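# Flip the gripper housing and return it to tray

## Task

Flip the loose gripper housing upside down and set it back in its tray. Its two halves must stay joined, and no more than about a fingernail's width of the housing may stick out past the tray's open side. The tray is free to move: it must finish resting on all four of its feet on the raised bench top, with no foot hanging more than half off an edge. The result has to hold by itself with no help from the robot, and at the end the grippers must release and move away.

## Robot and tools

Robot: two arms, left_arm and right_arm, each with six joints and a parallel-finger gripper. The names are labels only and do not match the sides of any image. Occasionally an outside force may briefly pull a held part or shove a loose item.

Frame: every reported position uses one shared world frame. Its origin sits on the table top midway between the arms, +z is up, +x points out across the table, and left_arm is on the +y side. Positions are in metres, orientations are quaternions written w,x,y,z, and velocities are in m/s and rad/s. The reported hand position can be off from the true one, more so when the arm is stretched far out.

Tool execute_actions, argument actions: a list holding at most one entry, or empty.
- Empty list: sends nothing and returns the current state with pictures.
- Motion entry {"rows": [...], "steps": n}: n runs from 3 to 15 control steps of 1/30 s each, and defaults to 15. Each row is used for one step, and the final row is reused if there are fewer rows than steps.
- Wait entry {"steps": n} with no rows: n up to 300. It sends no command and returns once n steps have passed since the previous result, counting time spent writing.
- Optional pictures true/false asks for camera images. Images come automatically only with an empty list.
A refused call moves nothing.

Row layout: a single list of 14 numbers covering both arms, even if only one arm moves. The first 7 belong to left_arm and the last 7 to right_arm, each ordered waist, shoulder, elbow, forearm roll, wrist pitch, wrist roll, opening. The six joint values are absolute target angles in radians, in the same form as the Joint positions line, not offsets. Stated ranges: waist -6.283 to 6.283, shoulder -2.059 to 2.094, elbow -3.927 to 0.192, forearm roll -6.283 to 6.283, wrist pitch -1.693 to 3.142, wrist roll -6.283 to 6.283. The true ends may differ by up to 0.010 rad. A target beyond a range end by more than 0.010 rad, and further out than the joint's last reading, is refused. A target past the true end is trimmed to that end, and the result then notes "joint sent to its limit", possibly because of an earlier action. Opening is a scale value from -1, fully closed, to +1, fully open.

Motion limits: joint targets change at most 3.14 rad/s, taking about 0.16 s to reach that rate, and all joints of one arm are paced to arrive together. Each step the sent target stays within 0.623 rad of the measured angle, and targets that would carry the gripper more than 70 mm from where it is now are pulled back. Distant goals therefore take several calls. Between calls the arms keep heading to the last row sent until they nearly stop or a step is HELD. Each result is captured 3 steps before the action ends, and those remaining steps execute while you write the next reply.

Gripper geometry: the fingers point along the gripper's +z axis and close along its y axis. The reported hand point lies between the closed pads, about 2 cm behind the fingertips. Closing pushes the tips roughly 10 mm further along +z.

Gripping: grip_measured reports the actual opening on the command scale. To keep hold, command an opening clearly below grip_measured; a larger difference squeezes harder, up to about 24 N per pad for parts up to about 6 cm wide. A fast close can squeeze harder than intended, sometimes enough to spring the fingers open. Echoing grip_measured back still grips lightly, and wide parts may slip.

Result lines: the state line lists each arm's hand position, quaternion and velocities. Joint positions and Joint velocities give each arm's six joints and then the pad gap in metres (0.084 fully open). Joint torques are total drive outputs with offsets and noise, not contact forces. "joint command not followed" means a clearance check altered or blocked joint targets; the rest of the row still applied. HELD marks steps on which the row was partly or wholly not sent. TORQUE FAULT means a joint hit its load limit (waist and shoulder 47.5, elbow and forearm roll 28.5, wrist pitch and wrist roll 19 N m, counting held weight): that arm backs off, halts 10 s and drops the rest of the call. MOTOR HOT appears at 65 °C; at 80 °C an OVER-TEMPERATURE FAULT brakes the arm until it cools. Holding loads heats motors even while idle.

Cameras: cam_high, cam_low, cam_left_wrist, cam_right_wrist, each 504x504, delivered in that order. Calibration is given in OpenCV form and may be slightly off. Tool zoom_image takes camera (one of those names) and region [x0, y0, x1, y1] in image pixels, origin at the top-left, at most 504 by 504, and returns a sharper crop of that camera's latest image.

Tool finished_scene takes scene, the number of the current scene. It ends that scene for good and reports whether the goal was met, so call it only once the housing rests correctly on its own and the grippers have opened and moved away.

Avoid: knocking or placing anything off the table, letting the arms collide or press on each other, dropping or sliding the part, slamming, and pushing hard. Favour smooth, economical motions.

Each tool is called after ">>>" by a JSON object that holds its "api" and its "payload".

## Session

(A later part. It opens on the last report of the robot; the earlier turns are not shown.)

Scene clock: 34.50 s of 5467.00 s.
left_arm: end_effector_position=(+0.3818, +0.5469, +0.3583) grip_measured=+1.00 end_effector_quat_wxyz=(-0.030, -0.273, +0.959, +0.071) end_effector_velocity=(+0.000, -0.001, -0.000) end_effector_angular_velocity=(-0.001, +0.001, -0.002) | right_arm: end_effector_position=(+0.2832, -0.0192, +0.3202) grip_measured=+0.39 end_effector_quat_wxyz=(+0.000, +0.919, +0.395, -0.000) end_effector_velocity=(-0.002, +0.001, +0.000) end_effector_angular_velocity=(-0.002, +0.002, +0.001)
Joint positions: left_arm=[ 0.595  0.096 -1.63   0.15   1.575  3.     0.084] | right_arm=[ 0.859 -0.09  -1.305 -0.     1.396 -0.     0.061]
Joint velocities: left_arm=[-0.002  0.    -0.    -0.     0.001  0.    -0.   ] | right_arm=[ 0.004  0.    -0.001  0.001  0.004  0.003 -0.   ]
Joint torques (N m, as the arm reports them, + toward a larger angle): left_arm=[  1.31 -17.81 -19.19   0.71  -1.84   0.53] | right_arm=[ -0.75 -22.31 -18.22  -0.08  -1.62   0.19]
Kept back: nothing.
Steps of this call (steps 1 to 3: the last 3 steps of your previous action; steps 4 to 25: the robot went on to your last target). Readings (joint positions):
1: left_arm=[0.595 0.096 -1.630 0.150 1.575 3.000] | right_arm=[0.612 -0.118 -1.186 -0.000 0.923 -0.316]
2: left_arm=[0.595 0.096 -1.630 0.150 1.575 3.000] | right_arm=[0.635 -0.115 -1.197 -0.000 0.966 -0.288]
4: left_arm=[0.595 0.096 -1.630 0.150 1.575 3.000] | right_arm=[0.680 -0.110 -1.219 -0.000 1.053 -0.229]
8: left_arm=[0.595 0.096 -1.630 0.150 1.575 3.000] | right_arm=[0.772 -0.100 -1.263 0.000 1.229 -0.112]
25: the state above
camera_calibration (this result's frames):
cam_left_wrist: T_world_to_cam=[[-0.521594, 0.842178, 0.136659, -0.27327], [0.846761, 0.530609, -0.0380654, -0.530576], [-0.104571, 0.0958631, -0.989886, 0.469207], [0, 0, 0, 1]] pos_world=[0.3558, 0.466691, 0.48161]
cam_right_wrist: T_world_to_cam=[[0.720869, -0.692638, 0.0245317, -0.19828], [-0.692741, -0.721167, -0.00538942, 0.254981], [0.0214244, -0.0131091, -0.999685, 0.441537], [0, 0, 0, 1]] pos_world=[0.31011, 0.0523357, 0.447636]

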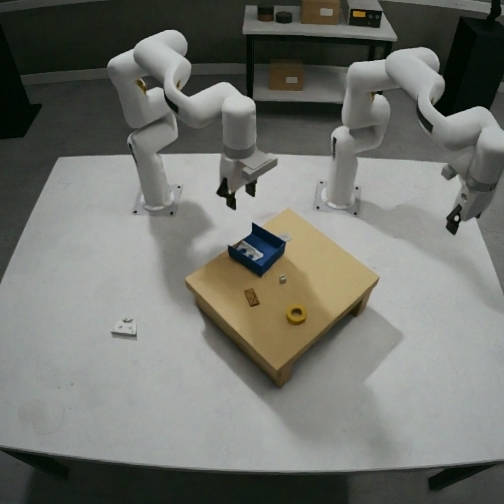

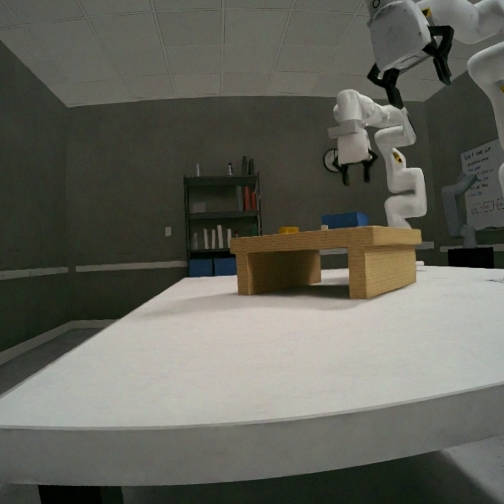

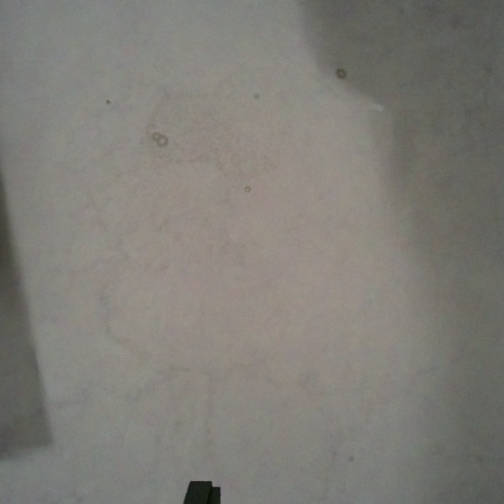

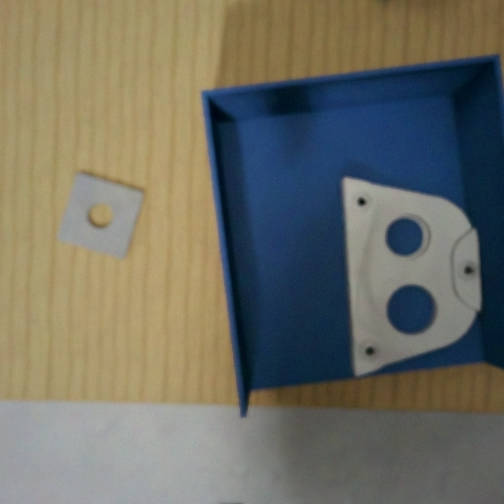

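>>> {"api": "execute_actions", "payload": {"actions": [{"rows":[[0.595,0.096,-1.63,0.15,1.575,3.0,1,0.841,0.0878,-1.2527,0,1.165,-0.063,-0.07]],"steps":15}]}}

>>> {"api": "execute_actions", "payload": {"actions": [{"steps":10}]}}

>>> {"api": "execute_actions", "payload": {"actions": [{"rows":[[0.595,0.096,-1.63,0.15,1.575,3.0,1,0.841,0.097,-1.233,0,1.136,-0.063,-0.07],[0.595,0.096,-1.63,0.15,1.575,3.0,1,0.841,0.097,-1.233,0,1.136,-0.063,-0.07],[0.595,0.096,-1.63,0.15,1.575,3.0,1,0.841,0.107,-1.213,0,1.106,-0.063,-0.07],[0.595,0.096,-1.63,0.15,1.575,3.0,1,0.841,0.107,-1.213,0,1.106,-0.063,-0.07],[0.595,0.096,-1.63,0.15,1.575,3.0,1,0.841,0.117,-1.193,0,1.076,-0.063,-0.07],[0.595,0.096,-1.63,0.15,1.575,3.0,1,0.841,0.117,-1.193,0,1.076,-0.063,-0.07],[0.595,0.096,-1.63,0.15,1.575,3.0,1,0.841,0.127,-1.172,0,1.045,-0.063,-0.07],[0.595,0.096,-1.63,0.15,1.575,3.0,1,0.841,0.127,-1.172,0,1.045,-0.063,-0.07],[0.595,0.096,-1.63,0.15,1.575,3.0,1,0.841,0.1364,-1.1513,0,1.015,-0.063,-0.07]],"steps":15}]}}

>>> {"api": "execute_actions", "payload": {"actions": [{"steps":12}], "pictures": true}}

>>> {"api": "zoom_image", "payload": {"camera": "cam_high", "region": [210,200,300,290]}}

Scene clock: 35.53 s of 5467.00 s.
left_arm: end_effector_position=(+0.3818, +0.5469, +0.3583) grip_measured=+1.00 end_effector_quat_wxyz=(-0.030, -0.273, +0.959, +0.071) end_effector_velocity=(+0.000, -0.000, +0.000) end_effector_angular_velocity=(+0.000, -0.000, -0.002) | right_arm: end_effector_position=(+0.3181, +0.0049, +0.2316) grip_measured=-0.08 end_effector_quat_wxyz=(+0.002, +0.910, +0.414, -0.004) end_effector_velocity=(+0.038, +0.035, +0.001) end_effector_angular_velocity=(+0.105, -0.101, +0.035)
Joint positions: left_arm=[ 0.595  0.096 -1.63   0.15   1.575  3.     0.084] | right_arm=[ 0.842  0.082 -1.252  0.     1.178 -0.06   0.04 ]
Joint velocities: left_arm=[-0.001 -0.    -0.001  0.     0.001  0.     0.   ] | right_arm=[-0.006  0.055 -0.039  0.001 -0.162 -0.041  0.   ]
Joint torques (N m, as the arm reports them, + toward a larger angle): left_arm=[  1.35 -17.81 -19.05   0.61  -1.84   0.56] | right_arm=[ -0.1  -31.16 -19.27  -0.62  -1.38  -0.2 ]
Steps of this call (steps 1 to 19: the robot went on to your last target; steps 20 to 31: the first 12 steps of this action). Readings (joint positions):
20: left_arm=[0.595 0.096 -1.630 0.150 1.575 3.000] | right_arm=[0.860 -0.090 -1.305 0.000 1.396 -0.000]
21: left_arm=[0.595 0.096 -1.630 0.150 1.575 3.000] | right_arm=[0.860 -0.087 -1.305 0.000 1.390 -0.002]
23: left_arm=[0.595 0.096 -1.630 0.150 1.575 3.000] | right_arm=[0.856 -0.058 -1.301 0.000 1.344 -0.014]
27: left_arm=[0.595 0.096 -1.630 0.150 1.575 3.000] | right_arm=[0.846 0.045 -1.262 0.000 1.227 -0.046]
31: the state above

Scene clock: 35.87 s of 5467.00 s.
left_arm: end_effector_position=(+0.3818, +0.5469, +0.3583) grip_measured=+1.00 end_effector_quat_wxyz=(-0.030, -0.273, +0.959, +0.071) end_effector_velocity=(+0.000, +0.001, +0.001) end_effector_angular_velocity=(+0.002, -0.002, +0.001) | right_arm: end_effector_position=(+0.3207, +0.0073, +0.2308) grip_measured=-0.08 end_effector_quat_wxyz=(-0.000, +0.910, +0.415, +0.000) end_effector_velocity=(-0.001, -0.000, -0.005) end_effector_angular_velocity=(-0.005, +0.006, +0.001)
Joint positions: left_arm=[ 0.595  0.096 -1.63   0.15   1.575  3.     0.084] | right_arm=[ 0.841  0.087 -1.253  0.     1.165 -0.063  0.04 ]
Joint velocities: left_arm=[ 0.001  0.    -0.002  0.001 -0.001 -0.    -0.   ] | right_arm=[ 0.001  0.006  0.004  0.001 -0.003 -0.001  0.   ]
Joint torques (N m, as the arm reports them, + toward a larger angle): left_arm=[  1.33 -17.71 -19.11   0.71  -1.71   0.45] | right_arm=[ -0.3  -27.75 -18.18   0.1   -1.55  -0.13]
Kept back: nothing.
Steps of this call (steps 1 to 3: the last 3 steps of your previous action; steps 4 to 10: the robot went on to your last target). Readings (joint positions):
1: left_arm=[0.595 0.096 -1.630 0.150 1.575 3.000] | right_arm=[0.842 0.083 -1.253 0.000 1.174 -0.061]
2: left_arm=[0.595 0.096 -1.630 0.150 1.575 3.000] | right_arm=[0.841 0.084 -1.255 -0.000 1.171 -0.061]
4: left_arm=[0.595 0.096 -1.630 0.150 1.575 3.000] | right_arm=[0.841 0.084 -1.255 -0.000 1.167 -0.062]
8: left_arm=[0.595 0.096 -1.630 0.150 1.575 3.000] | right_arm=[0.841 0.086 -1.254 0.000 1.166 -0.063]
10: the state above

Scene clock: 36.27 s of 5467.00 s.
left_arm: end_effector_position=(+0.3818, +0.5469, +0.3583) grip_measured=+1.00 end_effector_quat_wxyz=(-0.030, -0.273, +0.959, +0.071) end_effector_velocity=(+0.000, -0.001, -0.000) end_effector_angular_velocity=(-0.001, +0.001, -0.002) | right_arm: end_effector_position=(+0.3215, +0.0079, +0.1848) grip_measured=-0.08 end_effector_quat_wxyz=(-0.000, +0.910, +0.415, +0.001) end_effector_velocity=(+0.054, +0.055, +0.049) end_effector_angular_velocity=(+0.239, -0.245, +0.004)
Joint positions: left_arm=[ 0.595  0.096 -1.63   0.15   1.575  3.     0.084] | right_arm=[ 0.841  0.128 -1.169 -0.     1.039 -0.063  0.041]
Joint velocities: left_arm=[-0.002  0.    -0.    -0.     0.001  0.    -0.   ] | right_arm=[ 0.004 -0.053 -0.002 -0.009 -0.287  0.004 -0.003]
Joint torques (N m, as the arm reports them, + toward a larger angle): left_arm=[  1.2  -17.5  -19.19   0.57  -1.82   0.42] | right_arm=[ -1.23 -11.05  -8.86  -0.1   -1.56  -0.35]
Steps of this call (steps 1 to 12: the first 12 steps of this action). Readings (joint positions):
1: left_arm=[0.595 0.096 -1.630 0.150 1.575 3.000] | right_arm=[0.841 0.087 -1.253 -0.000 1.165 -0.063]
2: left_arm=[0.595 0.096 -1.630 0.150 1.575 3.000] | right_arm=[0.841 0.088 -1.251 -0.000 1.160 -0.063]
4: left_arm=[0.595 0.096 -1.630 0.150 1.575 3.000] | right_arm=[0.841 0.093 -1.241 -0.000 1.144 -0.063]
8: left_arm=[0.595 0.096 -1.630 0.150 1.575 3.000] | right_arm=[0.841 0.111 -1.204 0.000 1.093 -0.063]
12: the state above

Scene clock: 36.67 s of 5467.00 s.
left_arm: end_effector_position=(+0.3818, +0.5469, +0.3583) grip_measured=+1.00 end_effector_quat_wxyz=(-0.030, -0.273, +0.959, +0.071) end_effector_velocity=(+0.000, +0.001, +0.001) end_effector_angular_velocity=(+0.001, -0.003, +0.001) | right_arm: end_effector_position=(+0.3240, +0.0106, +0.1836) grip_measured=-0.08 end_effector_quat_wxyz=(-0.003, +0.910, +0.416, +0.009) end_effector_velocity=(+0.000, -0.000, -0.000) end_effector_angular_velocity=(+0.000, +0.002, -0.001)
Joint positions: left_arm=[ 0.595  0.096 -1.63   0.15   1.575  3.     0.084] | right_arm=[ 0.841  0.129 -1.162 -0.     1.015 -0.063  0.041]
Joint velocities: left_arm=[ 0.002  0.    -0.002  0.    -0.001 -0.    -0.   ] | right_arm=[-0.001  0.    -0.     0.001  0.001 -0.001 -0.   ]
Joint torques (N m, as the arm reports them, + toward a larger angle): left_arm=[  1.21 -17.6  -19.18   0.44  -1.73   0.42] | right_arm=[-2.12  2.68 -0.98  0.09 -0.86  0.06]
Kept back: nothing.
Steps of this call (steps 1 to 3: the last 3 steps of your previous action; steps 4 to 12: the robot went on to your last target). Readings (joint positions):
1: left_arm=[0.595 0.096 -1.630 0.150 1.575 3.000] | right_arm=[0.841 0.127 -1.169 -0.000 1.030 -0.063]
2: left_arm=[0.595 0.096 -1.630 0.150 1.575 3.000] | right_arm=[0.841 0.128 -1.166 -0.000 1.025 -0.063]
4: left_arm=[0.595 0.096 -1.630 0.150 1.575 3.000] | right_arm=[0.841 0.128 -1.164 -0.000 1.019 -0.063]
8: left_arm=[0.595 0.096 -1.630 0.150 1.575 3.000] | right_arm=[0.841 0.129 -1.162 -0.000 1.015 -0.063]
12: the state above
camera_calibration (this result's frames):
cam_left_wrist: T_world_to_cam=[[-0.521594, 0.842178, 0.136659, -0.273271], [0.846761, 0.530609, -0.0380654, -0.530576], [-0.104571, 0.0958631, -0.989886, 0.469207], [0, 0, 0, 1]] pos_world=[0.3558, 0.466691, 0.48161]
cam_right_wrist: T_world_to_cam=[[0.750731, -0.660111, 0.0255979, -0.213902], [-0.659666, -0.751167, -0.0242759, 0.297088], [0.0352531, 0.00133868, -0.999378, 0.299781], [0, 0, 0, 1]] pos_world=[0.345993, 0.0815619, 0.312281]

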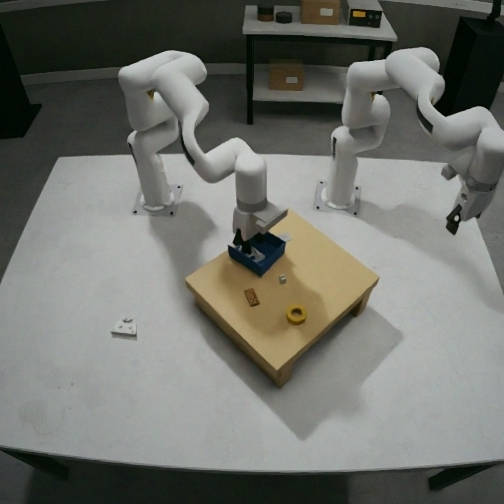

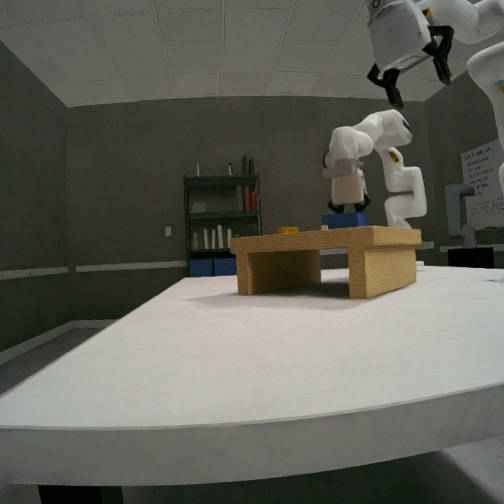

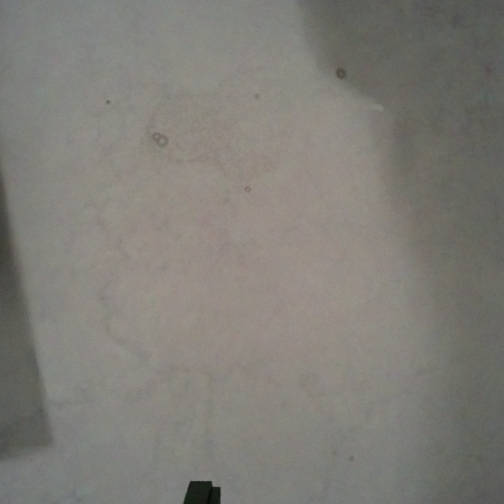

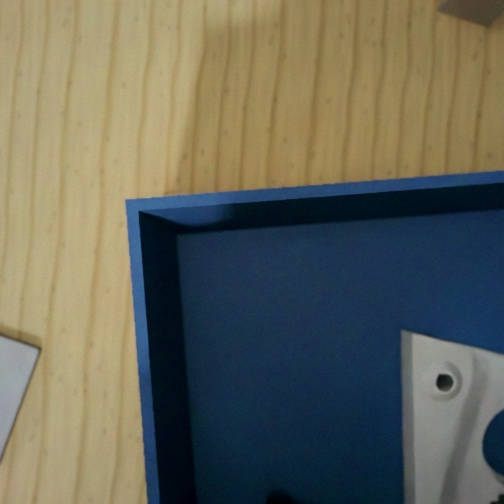

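Region (210, 200, 300, 290) of cam_high's 504x504 image, scaled by 5.600, with more detail than that image has.

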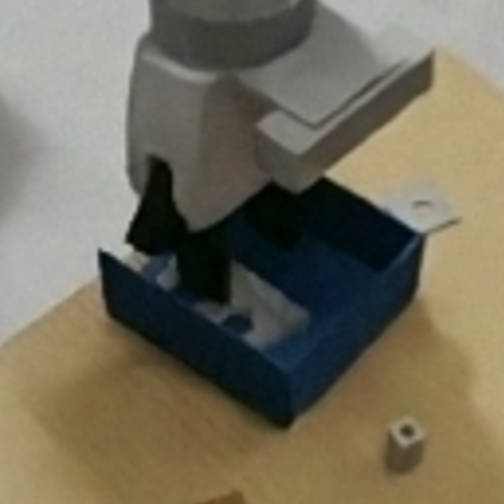

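>>> {"api": "execute_actions", "payload": {"actions": [{"rows":[[0.595,0.096,-1.63,0.15,1.575,3.0,1,0.841,0.117,-1.193,0,1.076,-0.063,-0.07],[0.595,0.096,-1.63,0.15,1.575,3.0,1,0.841,0.117,-1.193,0,1.076,-0.063,-0.07],[0.595,0.096,-1.63,0.15,1.575,3.0,1,0.841,0.117,-1.193,0,1.076,-0.063,-0.07],[0.595,0.096,-1.63,0.15,1.575,3.0,1,0.841,0.0878,-1.2527,0,1.165,-0.063,-0.07],[0.595,0.096,-1.63,0.15,1.575,3.0,1,0.841,0.0878,-1.2527,0,1.165,-0.063,-0.07],[0.595,0.096,-1.63,0.15,1.575,3.0,1,0.841,0.0878,-1.2527,0,1.165,-0.063,-0.07],[0.595,0.096,-1.63,0.15,1.575,3.0,1,0.841,0.0878,-1.2527,0,1.165,-0.063,-0.07],[0.595,0.096,-1.63,0.15,1.575,3.0,1,0.80,-0.09,-1.3055,0,1.396,0,-0.6]],"steps":15}]}}

>>> {"api": "execute_actions", "payload": {"actions": [{"steps":25}], "pictures": true}}

Scene clock: 37.47 s of 5467.00 s.
left_arm: end_effector_position=(+0.3818, +0.5469, +0.3583) grip_measured=+1.00 end_effector_quat_wxyz=(-0.030, -0.273, +0.959, +0.071) end_effector_velocity=(+0.001, -0.001, +0.000) end_effector_angular_velocity=(-0.000, -0.002, -0.001) | right_arm: end_effector_position=(+0.3144, -0.0093, +0.2515) grip_measured=-0.61 end_effector_quat_wxyz=(+0.003, +0.917, +0.398, -0.008) end_effector_velocity=(-0.032, -0.148, +0.412) end_effector_angular_velocity=(+0.085, -0.096, -0.397)
Joint positions: left_arm=[ 0.595  0.096 -1.63   0.15   1.575  3.     0.084] | right_arm=[ 0.826  0.035 -1.254  0.     1.236 -0.04   0.017]
Joint velocities: left_arm=[-0.001 -0.    -0.001 -0.001 -0.    -0.    -0.   ] | right_arm=[-0.169 -0.728 -0.296 -0.003  0.896  0.229 -0.013]
Joint torques (N m, as the arm reports them, + toward a larger angle): left_arm=[  1.34 -17.52 -19.21   0.74  -1.84   0.5 ] | right_arm=[  0.11 -27.54 -19.22  -0.55  -1.91   0.19]
Steps of this call (steps 1 to 12: the robot went on to your last target; steps 13 to 24: the first 12 steps of this action). Readings (joint positions):
13: left_arm=[0.595 0.096 -1.630 0.150 1.575 3.000] | right_arm=[0.841 0.129 -1.163 0.000 1.015 -0.063]
14: left_arm=[0.595 0.096 -1.630 0.150 1.575 3.000] | right_arm=[0.841 0.128 -1.165 0.000 1.020 -0.063]
16: left_arm=[0.595 0.096 -1.630 0.150 1.575 3.000] | right_arm=[0.841 0.127 -1.174 0.000 1.045 -0.063]
20: left_arm=[0.595 0.096 -1.630 0.150 1.575 3.000] | right_arm=[0.840 0.107 -1.218 0.000 1.130 -0.063]
24: the state above

Scene clock: 38.30 s of 5467.00 s.
left_arm: end_effector_position=(+0.3818, +0.5469, +0.3583) grip_measured=+1.00 end_effector_quat_wxyz=(-0.030, -0.273, +0.959, +0.071) end_effector_velocity=(-0.000, -0.000, -0.000) end_effector_angular_velocity=(+0.000, +0.002, -0.000) | right_arm: end_effector_position=(+0.3021, -0.0384, +0.3200) grip_measured=-0.62 end_effector_quat_wxyz=(+0.000, +0.930, +0.368, -0.000) end_effector_velocity=(-0.000, +0.000, +0.001) end_effector_angular_velocity=(+0.002, -0.000, -0.000)
Joint positions: left_arm=[ 0.595  0.096 -1.63   0.15   1.575  3.     0.084] | right_arm=[ 0.8   -0.09  -1.305  0.     1.396 -0.     0.017]
Joint velocities: left_arm=[-0.     0.     0.001  0.001  0.001 -0.     0.   ] | right_arm=[-0.    -0.002 -0.001  0.002  0.001 -0.    -0.   ]
Joint torques (N m, as the arm reports them, + toward a larger angle): left_arm=[  1.43 -17.61 -19.17   0.66  -1.8    0.58] | right_arm=[ -0.63 -23.   -18.53  -0.34  -1.67   0.15]
Kept back: nothing.
Steps of this call (steps 1 to 3: the last 3 steps of your previous action; steps 4 to 25: the robot went on to your last target). Readings (joint positions):
1: left_arm=[0.595 0.096 -1.630 0.150 1.575 3.000] | right_arm=[0.821 0.011 -1.264 0.000 1.265 -0.033]
2: left_arm=[0.595 0.096 -1.630 0.150 1.575 3.000] | right_arm=[0.816 -0.013 -1.275 0.000 1.294 -0.026]
4: left_arm=[0.595 0.096 -1.630 0.150 1.575 3.000] | right_arm=[0.808 -0.053 -1.292 -0.000 1.344 -0.013]
8: left_arm=[0.595 0.096 -1.630 0.150 1.575 3.000] | right_arm=[0.801 -0.084 -1.304 -0.000 1.385 -0.003]
25: the state above
camera_calibration (this result's frames):
cam_left_wrist: T_world_to_cam=[[-0.521594, 0.842178, 0.136659, -0.273271], [0.846761, 0.530609, -0.0380655, -0.530576], [-0.104571, 0.0958631, -0.989886, 0.469207], [0, 0, 0, 1]] pos_world=[0.3558, 0.466691, 0.48161]
cam_right_wrist: T_world_to_cam=[[0.678452, -0.734237, 0.0244858, -0.213914], [-0.73437, -0.678733, -0.0047538, 0.268285], [0.0201097, -0.0147564, -0.999689, 0.441069], [0, 0, 0, 1]] pos_world=[0.333281, 0.0315395, 0.447445]

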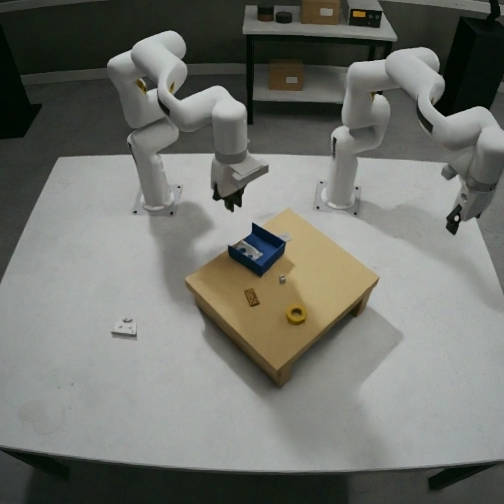

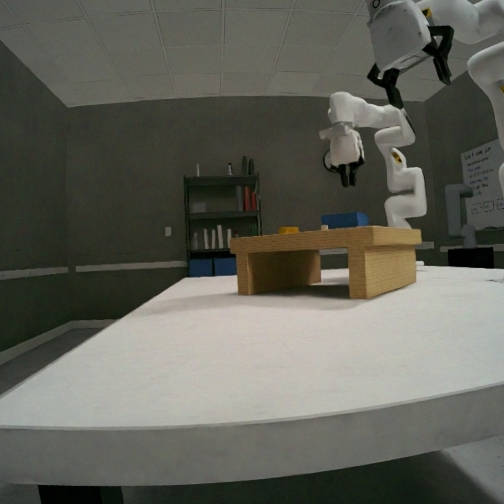

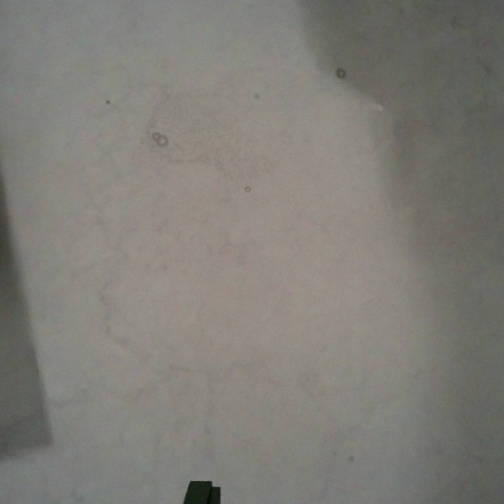

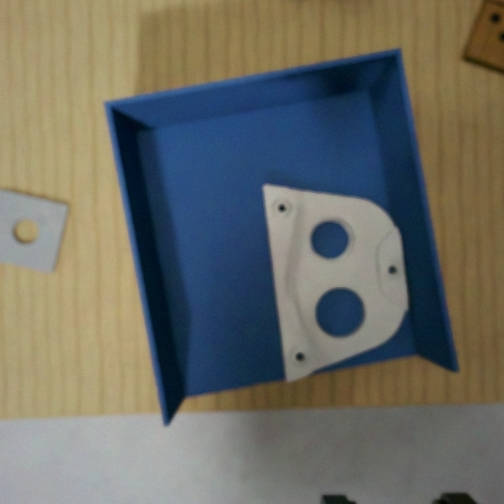

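>>> {"api": "execute_actions", "payload": {"actions": [{"rows":[[0.595,0.096,-1.63,0.15,1.575,3.0,1,0.801,0.0,-1.32,0,1.32,-1.571,-1]],"steps":15}]}}

>>> {"api": "execute_actions", "payload": {"actions": [{"rows":[[0.595,0.096,-1.63,0.15,1.575,3.0,1,0.801,0.0,-1.32,0,1.32,-1.571,-1],[0.595,0.096,-1.63,0.15,1.575,3.0,1,0.801,0.0,-1.32,0,1.32,-1.571,-1],[0.595,0.096,-1.63,0.15,1.575,3.0,1,0.801,0.0,-1.32,0,1.32,-1.571,-1],[0.595,0.096,-1.63,0.15,1.575,3.0,1,0.801,0.0,-1.32,0,1.32,-1.571,-1],[0.595,0.096,-1.63,0.15,1.575,3.0,1,0.801,0.0,-1.32,0,1.32,-1.571,-1],[0.595,0.096,-1.63,0.15,1.575,3.0,1,0.801,0.145,-1.323,0,1.178,-1.571,-1]],"steps":15}]}}

>>> {"api": "execute_actions", "payload": {"actions": [{"steps":10}]}}

>>> {"api": "execute_actions", "payload": {"actions": [{"rows":[[0.595,0.096,-1.63,0.15,1.575,3.0,1,0.801,0.153,-1.303,0,1.15,-1.571,-1],[0.595,0.096,-1.63,0.15,1.575,3.0,1,0.801,0.153,-1.303,0,1.15,-1.571,-1],[0.595,0.096,-1.63,0.15,1.575,3.0,1,0.801,0.162,-1.283,0,1.121,-1.571,-1],[0.595,0.096,-1.63,0.15,1.575,3.0,1,0.801,0.162,-1.283,0,1.121,-1.571,-1],[0.595,0.096,-1.63,0.15,1.575,3.0,1,0.801,0.171,-1.262,0,1.091,-1.571,-1],[0.595,0.096,-1.63,0.15,1.575,3.0,1,0.801,0.171,-1.262,0,1.091,-1.571,-1],[0.595,0.096,-1.63,0.15,1.575,3.0,1,0.801,0.18,-1.24,0,1.06,-1.571,-1],[0.595,0.096,-1.63,0.15,1.575,3.0,1,0.801,0.18,-1.24,0,1.06,-1.571,-1],[0.595,0.096,-1.63,0.15,1.575,3.0,1,0.801,0.186,-1.225,0,1.039,-1.571,-1]],"steps":15}]}}

>>> {"api": "execute_actions", "payload": {"actions": [{"steps":12}], "pictures": true}}

>>> {"api": "zoom_image", "payload": {"camera": "cam_high", "region": [210,200,300,290]}}

Scene clock: 39.20 s of 5467.00 s.
left_arm: end_effector_position=(+0.3818, +0.5469, +0.3583) grip_measured=+1.00 end_effector_quat_wxyz=(-0.030, -0.273, +0.959, +0.071) end_effector_velocity=(-0.000, -0.000, -0.000) end_effector_angular_velocity=(+0.000, +0.001, -0.001) | right_arm: end_effector_position=(+0.3178, -0.0231, +0.2931) grip_measured=-1.00 end_effector_quat_wxyz=(+0.000, +0.742, +0.671, -0.002) end_effector_velocity=(+0.029, +0.028, -0.043) end_effector_angular_velocity=(+0.015, +0.000, +2.821)
Joint positions: left_arm=[ 0.595  0.096 -1.63   0.15   1.575  3.     0.084] | right_arm=[ 0.801 -0.012 -1.316  0.     1.332 -0.716  0.   ]
Joint velocities: left_arm=[-0.001  0.     0.001  0.001  0.     0.     0.   ] | right_arm=[ 0.001  0.134 -0.028 -0.    -0.116 -2.82   0.   ]
Joint torques (N m, as the arm reports them, + toward a larger angle): left_arm=[  1.27 -17.6  -19.25   0.64  -1.77   0.41] | right_arm=[ -0.39 -28.63 -19.06  -0.4   -1.17  -0.27]
Steps of this call (steps 1 to 15: the robot went on to your last target; steps 16 to 27: the first 12 steps of this action). Readings (joint positions):
16: left_arm=[0.595 0.096 -1.630 0.150 1.575 3.000] | right_arm=[0.800 -0.090 -1.306 -0.000 1.396 -0.000]
17: left_arm=[0.595 0.096 -1.630 0.150 1.575 3.000] | right_arm=[0.800 -0.089 -1.306 -0.000 1.395 -0.006]
19: left_arm=[0.595 0.096 -1.630 0.150 1.575 3.000] | right_arm=[0.800 -0.083 -1.308 -0.000 1.389 -0.055]
23: left_arm=[0.595 0.096 -1.630 0.150 1.575 3.000] | right_arm=[0.801 -0.045 -1.313 0.000 1.357 -0.339]
27: the state above

Scene clock: 39.70 s of 5467.00 s.
left_arm: end_effector_position=(+0.3818, +0.5469, +0.3583) grip_measured=+1.00 end_effector_quat_wxyz=(-0.030, -0.273, +0.959, +0.071) end_effector_velocity=(+0.001, -0.001, -0.000) end_effector_angular_velocity=(-0.002, -0.002, -0.000) | right_arm: end_effector_position=(+0.3407, -0.0015, +0.2379) grip_measured=-1.00 end_effector_quat_wxyz=(-0.002, +0.402, +0.916, -0.005) end_effector_velocity=(+0.020, +0.017, -0.284) end_effector_angular_velocity=(-0.204, +0.219, +0.112)
Joint positions: left_arm=[ 0.595  0.096 -1.63   0.15   1.575  3.     0.084] | right_arm=[ 0.801  0.12  -1.318  0.     1.208 -1.561  0.   ]
Joint velocities: left_arm=[-0.     0.    -0.    -0.003 -0.001  0.    -0.   ] | right_arm=[-0.003  0.49   0.143  0.    -0.334 -0.114  0.   ]
Joint torques (N m, as the arm reports them, + toward a larger angle): left_arm=[  1.11 -17.47 -19.29   0.65  -1.83   0.41] | right_arm=[ -1.21 -51.47 -26.38  -0.21  -1.54   0.29]
Steps of this call (steps 1 to 3: the last 3 steps of your previous action; steps 4 to 15: the first 12 steps of this action). Readings (joint positions):
4: left_arm=[0.595 0.096 -1.630 0.150 1.575 3.000] | right_arm=[0.801 -0.003 -1.319 0.000 1.323 -1.093]
5: left_arm=[0.595 0.096 -1.630 0.150 1.575 3.000] | right_arm=[0.801 -0.002 -1.320 0.000 1.322 -1.186]
7: left_arm=[0.595 0.096 -1.630 0.150 1.575 3.000] | right_arm=[0.801 -0.002 -1.320 -0.000 1.321 -1.351]
11: left_arm=[0.595 0.096 -1.630 0.150 1.575 3.000] | right_arm=[0.801 0.016 -1.324 -0.000 1.298 -1.524]
15: the state above

Scene clock: 40.03 s of 5467.00 s.
left_arm: end_effector_position=(+0.3818, +0.5469, +0.3583) grip_measured=+1.00 end_effector_quat_wxyz=(-0.030, -0.273, +0.959, +0.071) end_effector_velocity=(-0.000, +0.001, -0.000) end_effector_angular_velocity=(+0.000, +0.000, +0.001) | right_arm: end_effector_position=(+0.3469, +0.0044, +0.2310) grip_measured=-1.00 end_effector_quat_wxyz=(+0.000, +0.397, +0.918, +0.001) end_effector_velocity=(-0.002, -0.003, -0.014) end_effector_angular_velocity=(-0.017, +0.019, +0.002)
Joint positions: left_arm=[ 0.595  0.096 -1.63   0.15   1.575  3.     0.084] | right_arm=[ 0.801  0.143 -1.324 -0.     1.179 -1.571  0.   ]
Joint velocities: left_arm=[ 0.001  0.     0.001  0.001 -0.001 -0.    -0.   ] | right_arm=[-0.001  0.017  0.013  0.    -0.004 -0.003  0.   ]
Joint torques (N m, as the arm reports them, + toward a larger angle): left_arm=[  1.2  -17.54 -19.13   0.67  -1.76   0.45] | right_arm=[ -0.87 -29.14 -18.41  -0.21  -1.36  -0.17]
Kept back: nothing.
Steps of this call (steps 1 to 3: the last 3 steps of your previous action; steps 4 to 10: the robot went on to your last target). Readings (joint positions):
1: left_arm=[0.595 0.096 -1.630 0.150 1.575 3.000] | right_arm=[0.801 0.133 -1.315 0.000 1.199 -1.564]
2: left_arm=[0.595 0.096 -1.630 0.150 1.575 3.000] | right_arm=[0.801 0.139 -1.315 0.000 1.192 -1.566]
4: left_arm=[0.595 0.096 -1.630 0.150 1.575 3.000] | right_arm=[0.801 0.142 -1.321 0.000 1.184 -1.568]
8: left_arm=[0.595 0.096 -1.630 0.150 1.575 3.000] | right_arm=[0.801 0.142 -1.325 -0.000 1.179 -1.570]
10: the state above

Scene clock: 40.43 s of 5467.00 s.
left_arm: end_effector_position=(+0.3818, +0.5469, +0.3583) grip_measured=+1.00 end_effector_quat_wxyz=(-0.030, -0.273, +0.959, +0.071) end_effector_velocity=(+0.000, -0.000, +0.001) end_effector_angular_velocity=(-0.000, -0.001, -0.001) | right_arm: end_effector_position=(+0.3481, +0.0051, +0.1882) grip_measured=-1.00 end_effector_quat_wxyz=(+0.001, +0.397, +0.918, +0.003) end_effector_velocity=(+0.046, +0.042, +0.032) end_effector_angular_velocity=(+0.191, -0.200, -0.004)
Joint positions: left_arm=[ 0.595  0.096 -1.63   0.15   1.575  3.     0.084] | right_arm=[ 0.801  0.178 -1.243 -0.     1.059 -1.571  0.   ]
Joint velocities: left_arm=[-0.001 -0.    -0.001 -0.001  0.     0.     0.   ] | right_arm=[-0.003 -0.034  0.013  0.003 -0.255 -0.001  0.   ]
Joint torques (N m, as the arm reports them, + toward a larger angle): left_arm=[  1.33 -17.69 -19.22   0.58  -1.79   0.5 ] | right_arm=[  0.95 -11.86  -8.24  -0.35  -0.52   0.25]
Steps of this call (steps 1 to 12: the first 12 steps of this action). Readings (joint positions):
1: left_arm=[0.595 0.096 -1.630 0.150 1.575 3.000] | right_arm=[0.801 0.144 -1.323 -0.000 1.178 -1.571]
2: left_arm=[0.595 0.096 -1.630 0.150 1.575 3.000] | right_arm=[0.801 0.145 -1.321 -0.000 1.174 -1.571]
4: left_arm=[0.595 0.096 -1.630 0.150 1.575 3.000] | right_arm=[0.801 0.149 -1.311 -0.000 1.157 -1.571]
8: left_arm=[0.595 0.096 -1.630 0.150 1.575 3.000] | right_arm=[0.801 0.166 -1.273 0.000 1.108 -1.571]
12: the state above

Scene clock: 40.83 s of 5467.00 s.
left_arm: end_effector_position=(+0.3818, +0.5469, +0.3583) grip_measured=+1.00 end_effector_quat_wxyz=(-0.030, -0.273, +0.959, +0.071) end_effector_velocity=(-0.000, +0.000, -0.001) end_effector_angular_velocity=(-0.000, +0.002, +0.001) | right_arm: end_effector_position=(+0.3497, +0.0064, +0.1852) grip_measured=-1.00 end_effector_quat_wxyz=(+0.003, +0.397, +0.918, +0.007) end_effector_velocity=(-0.000, +0.001, -0.000) end_effector_angular_velocity=(-0.001, +0.002, +0.001)
Joint positions: left_arm=[ 0.595  0.096 -1.63   0.15   1.575  3.     0.084] | right_arm=[ 0.8    0.181 -1.235 -0.001  1.039 -1.571  0.   ]
Joint velocities: left_arm=[ 0.001  0.     0.001  0.     0.    -0.    -0.   ] | right_arm=[ 0.001  0.002 -0.003  0.001  0.003 -0.     0.   ]
Joint torques (N m, as the arm reports them, + toward a larger angle): left_arm=[  1.38 -17.83 -19.26   0.73  -1.77   0.48] | right_arm=[ 1.62 -1.48 -1.5   0.59 -0.11  0.04]
Kept back: nothing.
Steps of this call (steps 1 to 3: the last 3 steps of your previous action; steps 4 to 12: the robot went on to your last target). Readings (joint positions):
1: left_arm=[0.595 0.096 -1.630 0.150 1.575 3.000] | right_arm=[0.801 0.178 -1.241 0.000 1.052 -1.571]
2: left_arm=[0.595 0.096 -1.630 0.150 1.575 3.000] | right_arm=[0.801 0.178 -1.239 0.000 1.047 -1.571]
4: left_arm=[0.595 0.096 -1.630 0.150 1.575 3.000] | right_arm=[0.801 0.178 -1.237 0.000 1.042 -1.571]
8: left_arm=[0.595 0.096 -1.630 0.150 1.575 3.000] | right_arm=[0.800 0.180 -1.234 -0.000 1.038 -1.571]
12: the state above
camera_calibration (this result's frames):
cam_left_wrist: T_world_to_cam=[[-0.521594, 0.842178, 0.136659, -0.27327], [0.846761, 0.530609, -0.0380654, -0.530576], [-0.104571, 0.0958631, -0.989886, 0.469207], [0, 0, 0, 1]] pos_world=[0.3558, 0.466691, 0.48161]
cam_right_wrist: T_world_to_cam=[[0.733405, 0.678614, 0.0399969, -0.241226], [0.679301, -0.733841, -0.00521241, -0.16094], [0.0258141, 0.0309928, -0.999186, 0.303586], [0, 0, 0, 1]] pos_world=[0.278406, 0.0361856, 0.312148]

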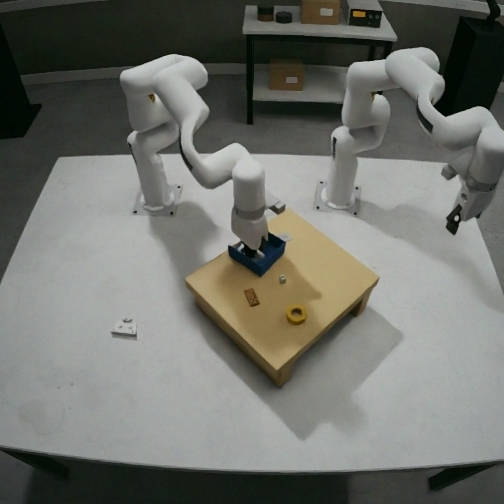

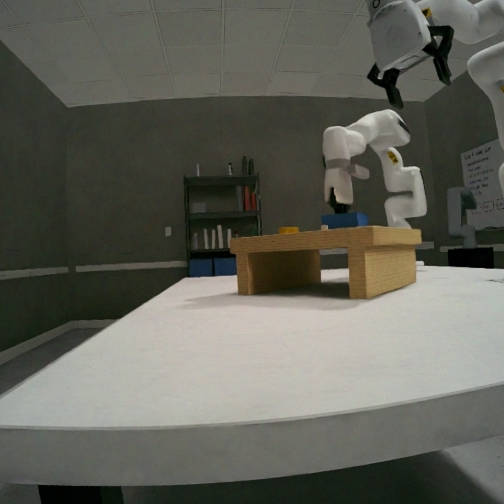

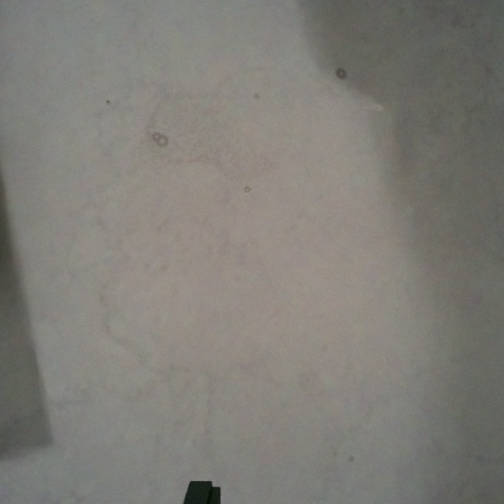

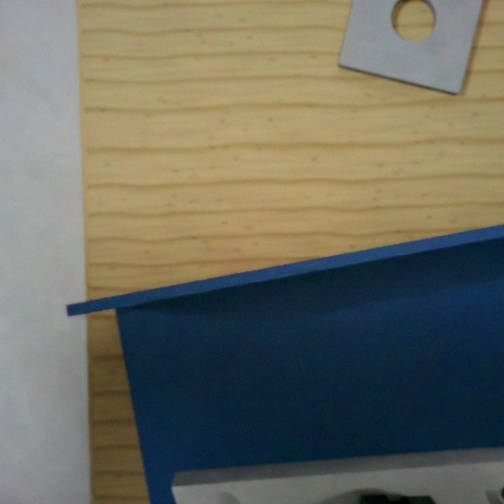

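Region (210, 200, 300, 290) of cam_high's 504x504 image, scaled by 5.600, with more detail than that image has.

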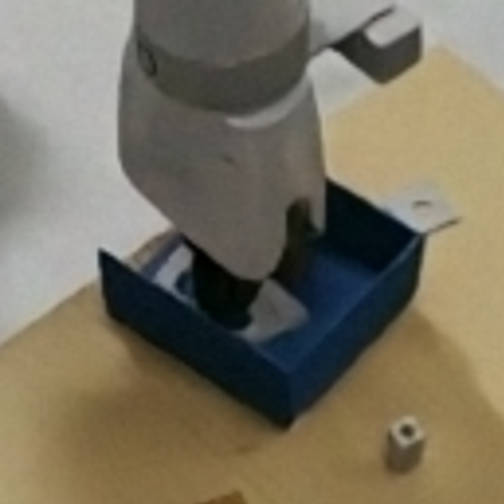

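>>> {"api": "execute_actions", "payload": {"actions": [{"rows":[[0.595,0.096,-1.63,0.15,1.575,3.0,1,0.801,0.179,-1.241,0,1.062,-1.571,-1],[0.595,0.096,-1.63,0.15,1.575,3.0,1,0.801,0.179,-1.241,0,1.062,-1.571,-1],[0.595,0.096,-1.63,0.15,1.575,3.0,1,0.801,0.179,-1.241,0,1.062,-1.571,-1],[0.595,0.096,-1.63,0.15,1.575,3.0,1,0.807,0.179,-1.241,0,1.062,-1.571,-1],[0.595,0.096,-1.63,0.15,1.575,3.0,1,0.813,0.179,-1.241,0,1.062,-1.571,-1],[0.595,0.096,-1.63,0.15,1.575,3.0,1,0.819,0.179,-1.241,0,1.062,-1.571,-1],[0.595,0.096,-1.63,0.15,1.575,3.0,1,0.825,0.179,-1.241,0,1.062,-1.571,-1],[0.595,0.096,-1.63,0.15,1.575,3.0,1,0.831,0.179,-1.241,0,1.062,-1.571,-1],[0.595,0.096,-1.63,0.15,1.575,3.0,1,0.837,0.179,-1.241,0,1.062,-1.571,-1],[0.595,0.096,-1.63,0.15,1.575,3.0,1,0.843,0.179,-1.241,0,1.062,-1.571,-1],[0.595,0.096,-1.63,0.15,1.575,3.0,1,0.849,0.179,-1.241,0,1.062,-1.571,-1],[0.595,0.096,-1.63,0.15,1.575,3.0,1,0.855,0.179,-1.241,0,1.062,-1.571,-1]],"steps":15}]}}

>>> {"api": "execute_actions", "payload": {"actions": [{"steps":12}], "pictures": true}}

>>> {"api": "zoom_image", "payload": {"camera": "cam_high", "region": [210,200,300,290]}}

Scene clock: 41.53 s of 5467.00 s.
left_arm: end_effector_position=(+0.3818, +0.5469, +0.3583) grip_measured=+1.00 end_effector_quat_wxyz=(-0.030, -0.273, +0.959, +0.071) end_effector_velocity=(-0.000, +0.002, +0.001) end_effector_angular_velocity=(+0.003, -0.002, +0.002) | right_arm: end_effector_position=(+0.3348, +0.0162, +0.1861) grip_measured=-1.00 end_effector_quat_wxyz=(-0.000, +0.382, +0.924, -0.001) end_effector_velocity=(-0.065, +0.063, +0.001) end_effector_angular_velocity=(-0.001, +0.004, +0.173)
Joint positions: left_arm=[ 0.595  0.096 -1.63   0.15   1.575  3.     0.084] | right_arm=[ 0.834  0.18  -1.24  -0.     1.062 -1.571  0.   ]
Joint velocities: left_arm=[ 0.003 -0.    -0.001  0.002 -0.001  0.    -0.   ] | right_arm=[ 0.174 -0.004  0.001  0.002  0.006  0.     0.   ]
Joint torques (N m, as the arm reports them, + toward a larger angle): left_arm=[  1.02 -17.76 -19.16   0.62  -1.76   0.45] | right_arm=[  4.41 -12.92  -7.15   0.74   0.54   0.17]
Steps of this call (steps 1 to 9: the robot went on to your last target; steps 10 to 21: the first 12 steps of this action). Readings (joint positions):
10: left_arm=[0.595 0.096 -1.630 0.150 1.575 3.000] | right_arm=[0.800 0.181 -1.235 -0.000 1.039 -1.571]
11: left_arm=[0.595 0.096 -1.630 0.150 1.575 3.000] | right_arm=[0.801 0.181 -1.237 -0.000 1.042 -1.571]
13: left_arm=[0.595 0.096 -1.630 0.150 1.575 3.000] | right_arm=[0.801 0.182 -1.240 0.000 1.050 -1.571]
17: left_arm=[0.595 0.096 -1.630 0.150 1.575 3.000] | right_arm=[0.812 0.181 -1.241 -0.000 1.060 -1.571]
21: the state above

Scene clock: 41.93 s of 5467.00 s.
left_arm: end_effector_position=(+0.3818, +0.5469, +0.3583) grip_measured=+1.00 end_effector_quat_wxyz=(-0.030, -0.273, +0.959, +0.071) end_effector_velocity=(+0.000, +0.000, +0.000) end_effector_angular_velocity=(+0.001, -0.001, +0.000) | right_arm: end_effector_position=(+0.3271, +0.0237, +0.1863) grip_measured=-1.00 end_effector_quat_wxyz=(-0.000, +0.372, +0.928, -0.001) end_effector_velocity=(-0.001, +0.001, -0.000) end_effector_angular_velocity=(-0.000, +0.000, +0.003)
Joint positions: left_arm=[ 0.595  0.096 -1.63   0.15   1.575  3.     0.084] | right_arm=[ 0.855  0.179 -1.24   0.     1.062 -1.571  0.   ]
Joint velocities: left_arm=[ 0.     0.    -0.001  0.001 -0.    -0.     0.   ] | right_arm=[ 0.003  0.001 -0.    -0.     0.    -0.     0.   ]
Joint torques (N m, as the arm reports them, + toward a larger angle): left_arm=[  1.57 -17.51 -19.3    0.7   -1.87   0.37] | right_arm=[  3.29 -14.5   -8.63   0.79   0.07   0.02]
Kept back: nothing.
Steps of this call (steps 1 to 3: the last 3 steps of your previous action; steps 4 to 12: the robot went on to your last target). Readings (joint positions):
1: left_arm=[0.595 0.096 -1.630 0.150 1.575 3.000] | right_arm=[0.840 0.180 -1.240 -0.000 1.062 -1.571]
2: left_arm=[0.595 0.096 -1.630 0.150 1.575 3.000] | right_arm=[0.845 0.180 -1.240 -0.000 1.062 -1.571]
4: left_arm=[0.595 0.096 -1.630 0.150 1.575 3.000] | right_arm=[0.851 0.180 -1.240 0.000 1.062 -1.571]
8: left_arm=[0.595 0.096 -1.630 0.150 1.575 3.000] | right_arm=[0.854 0.179 -1.240 0.000 1.062 -1.571]
12: the state above
camera_calibration (this result's frames):
cam_left_wrist: T_world_to_cam=[[-0.521594, 0.842178, 0.136659, -0.27327], [0.846761, 0.530609, -0.0380653, -0.530576], [-0.10457, 0.0958631, -0.989887, 0.469207], [0, 0, 0, 1]] pos_world=[0.3558, 0.466691, 0.48161]
cam_right_wrist: T_world_to_cam=[[0.69607, 0.717604, 0.023068, -0.221984], [0.717874, -0.696151, -0.0056205, -0.146344], [0.0120255, 0.0204722, -0.999718, 0.309543], [0, 0, 0, 1]] pos_world=[0.25585, 0.0510819, 0.313754]

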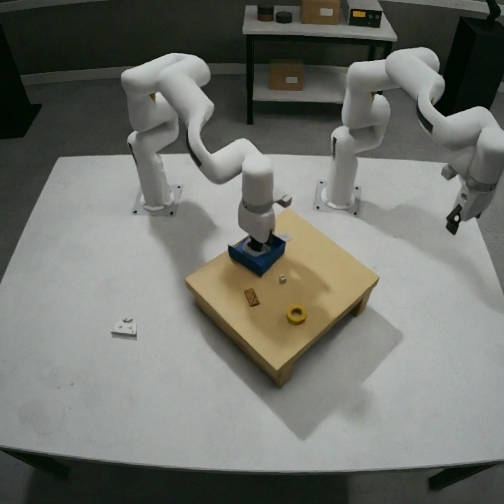

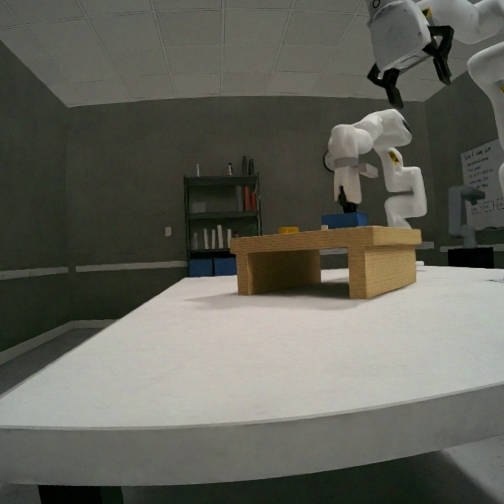

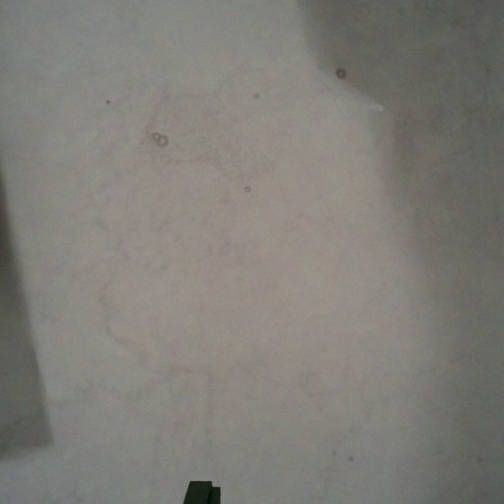

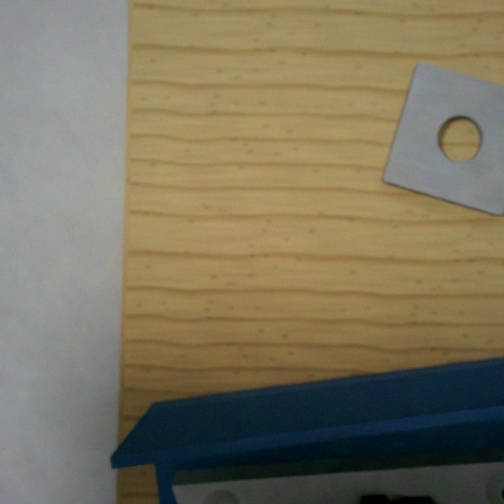

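Region (210, 200, 300, 290) of cam_high's 504x504 image, scaled by 5.600, with more detail than that image has.

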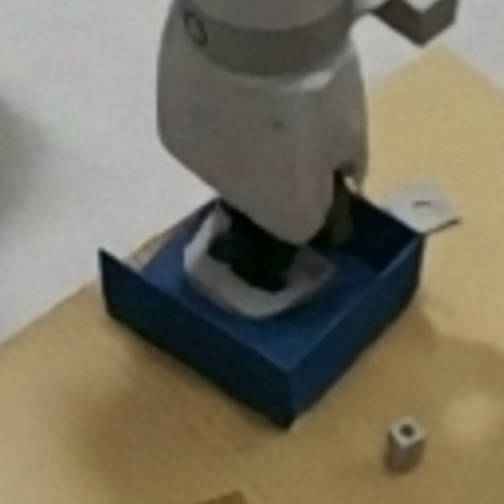

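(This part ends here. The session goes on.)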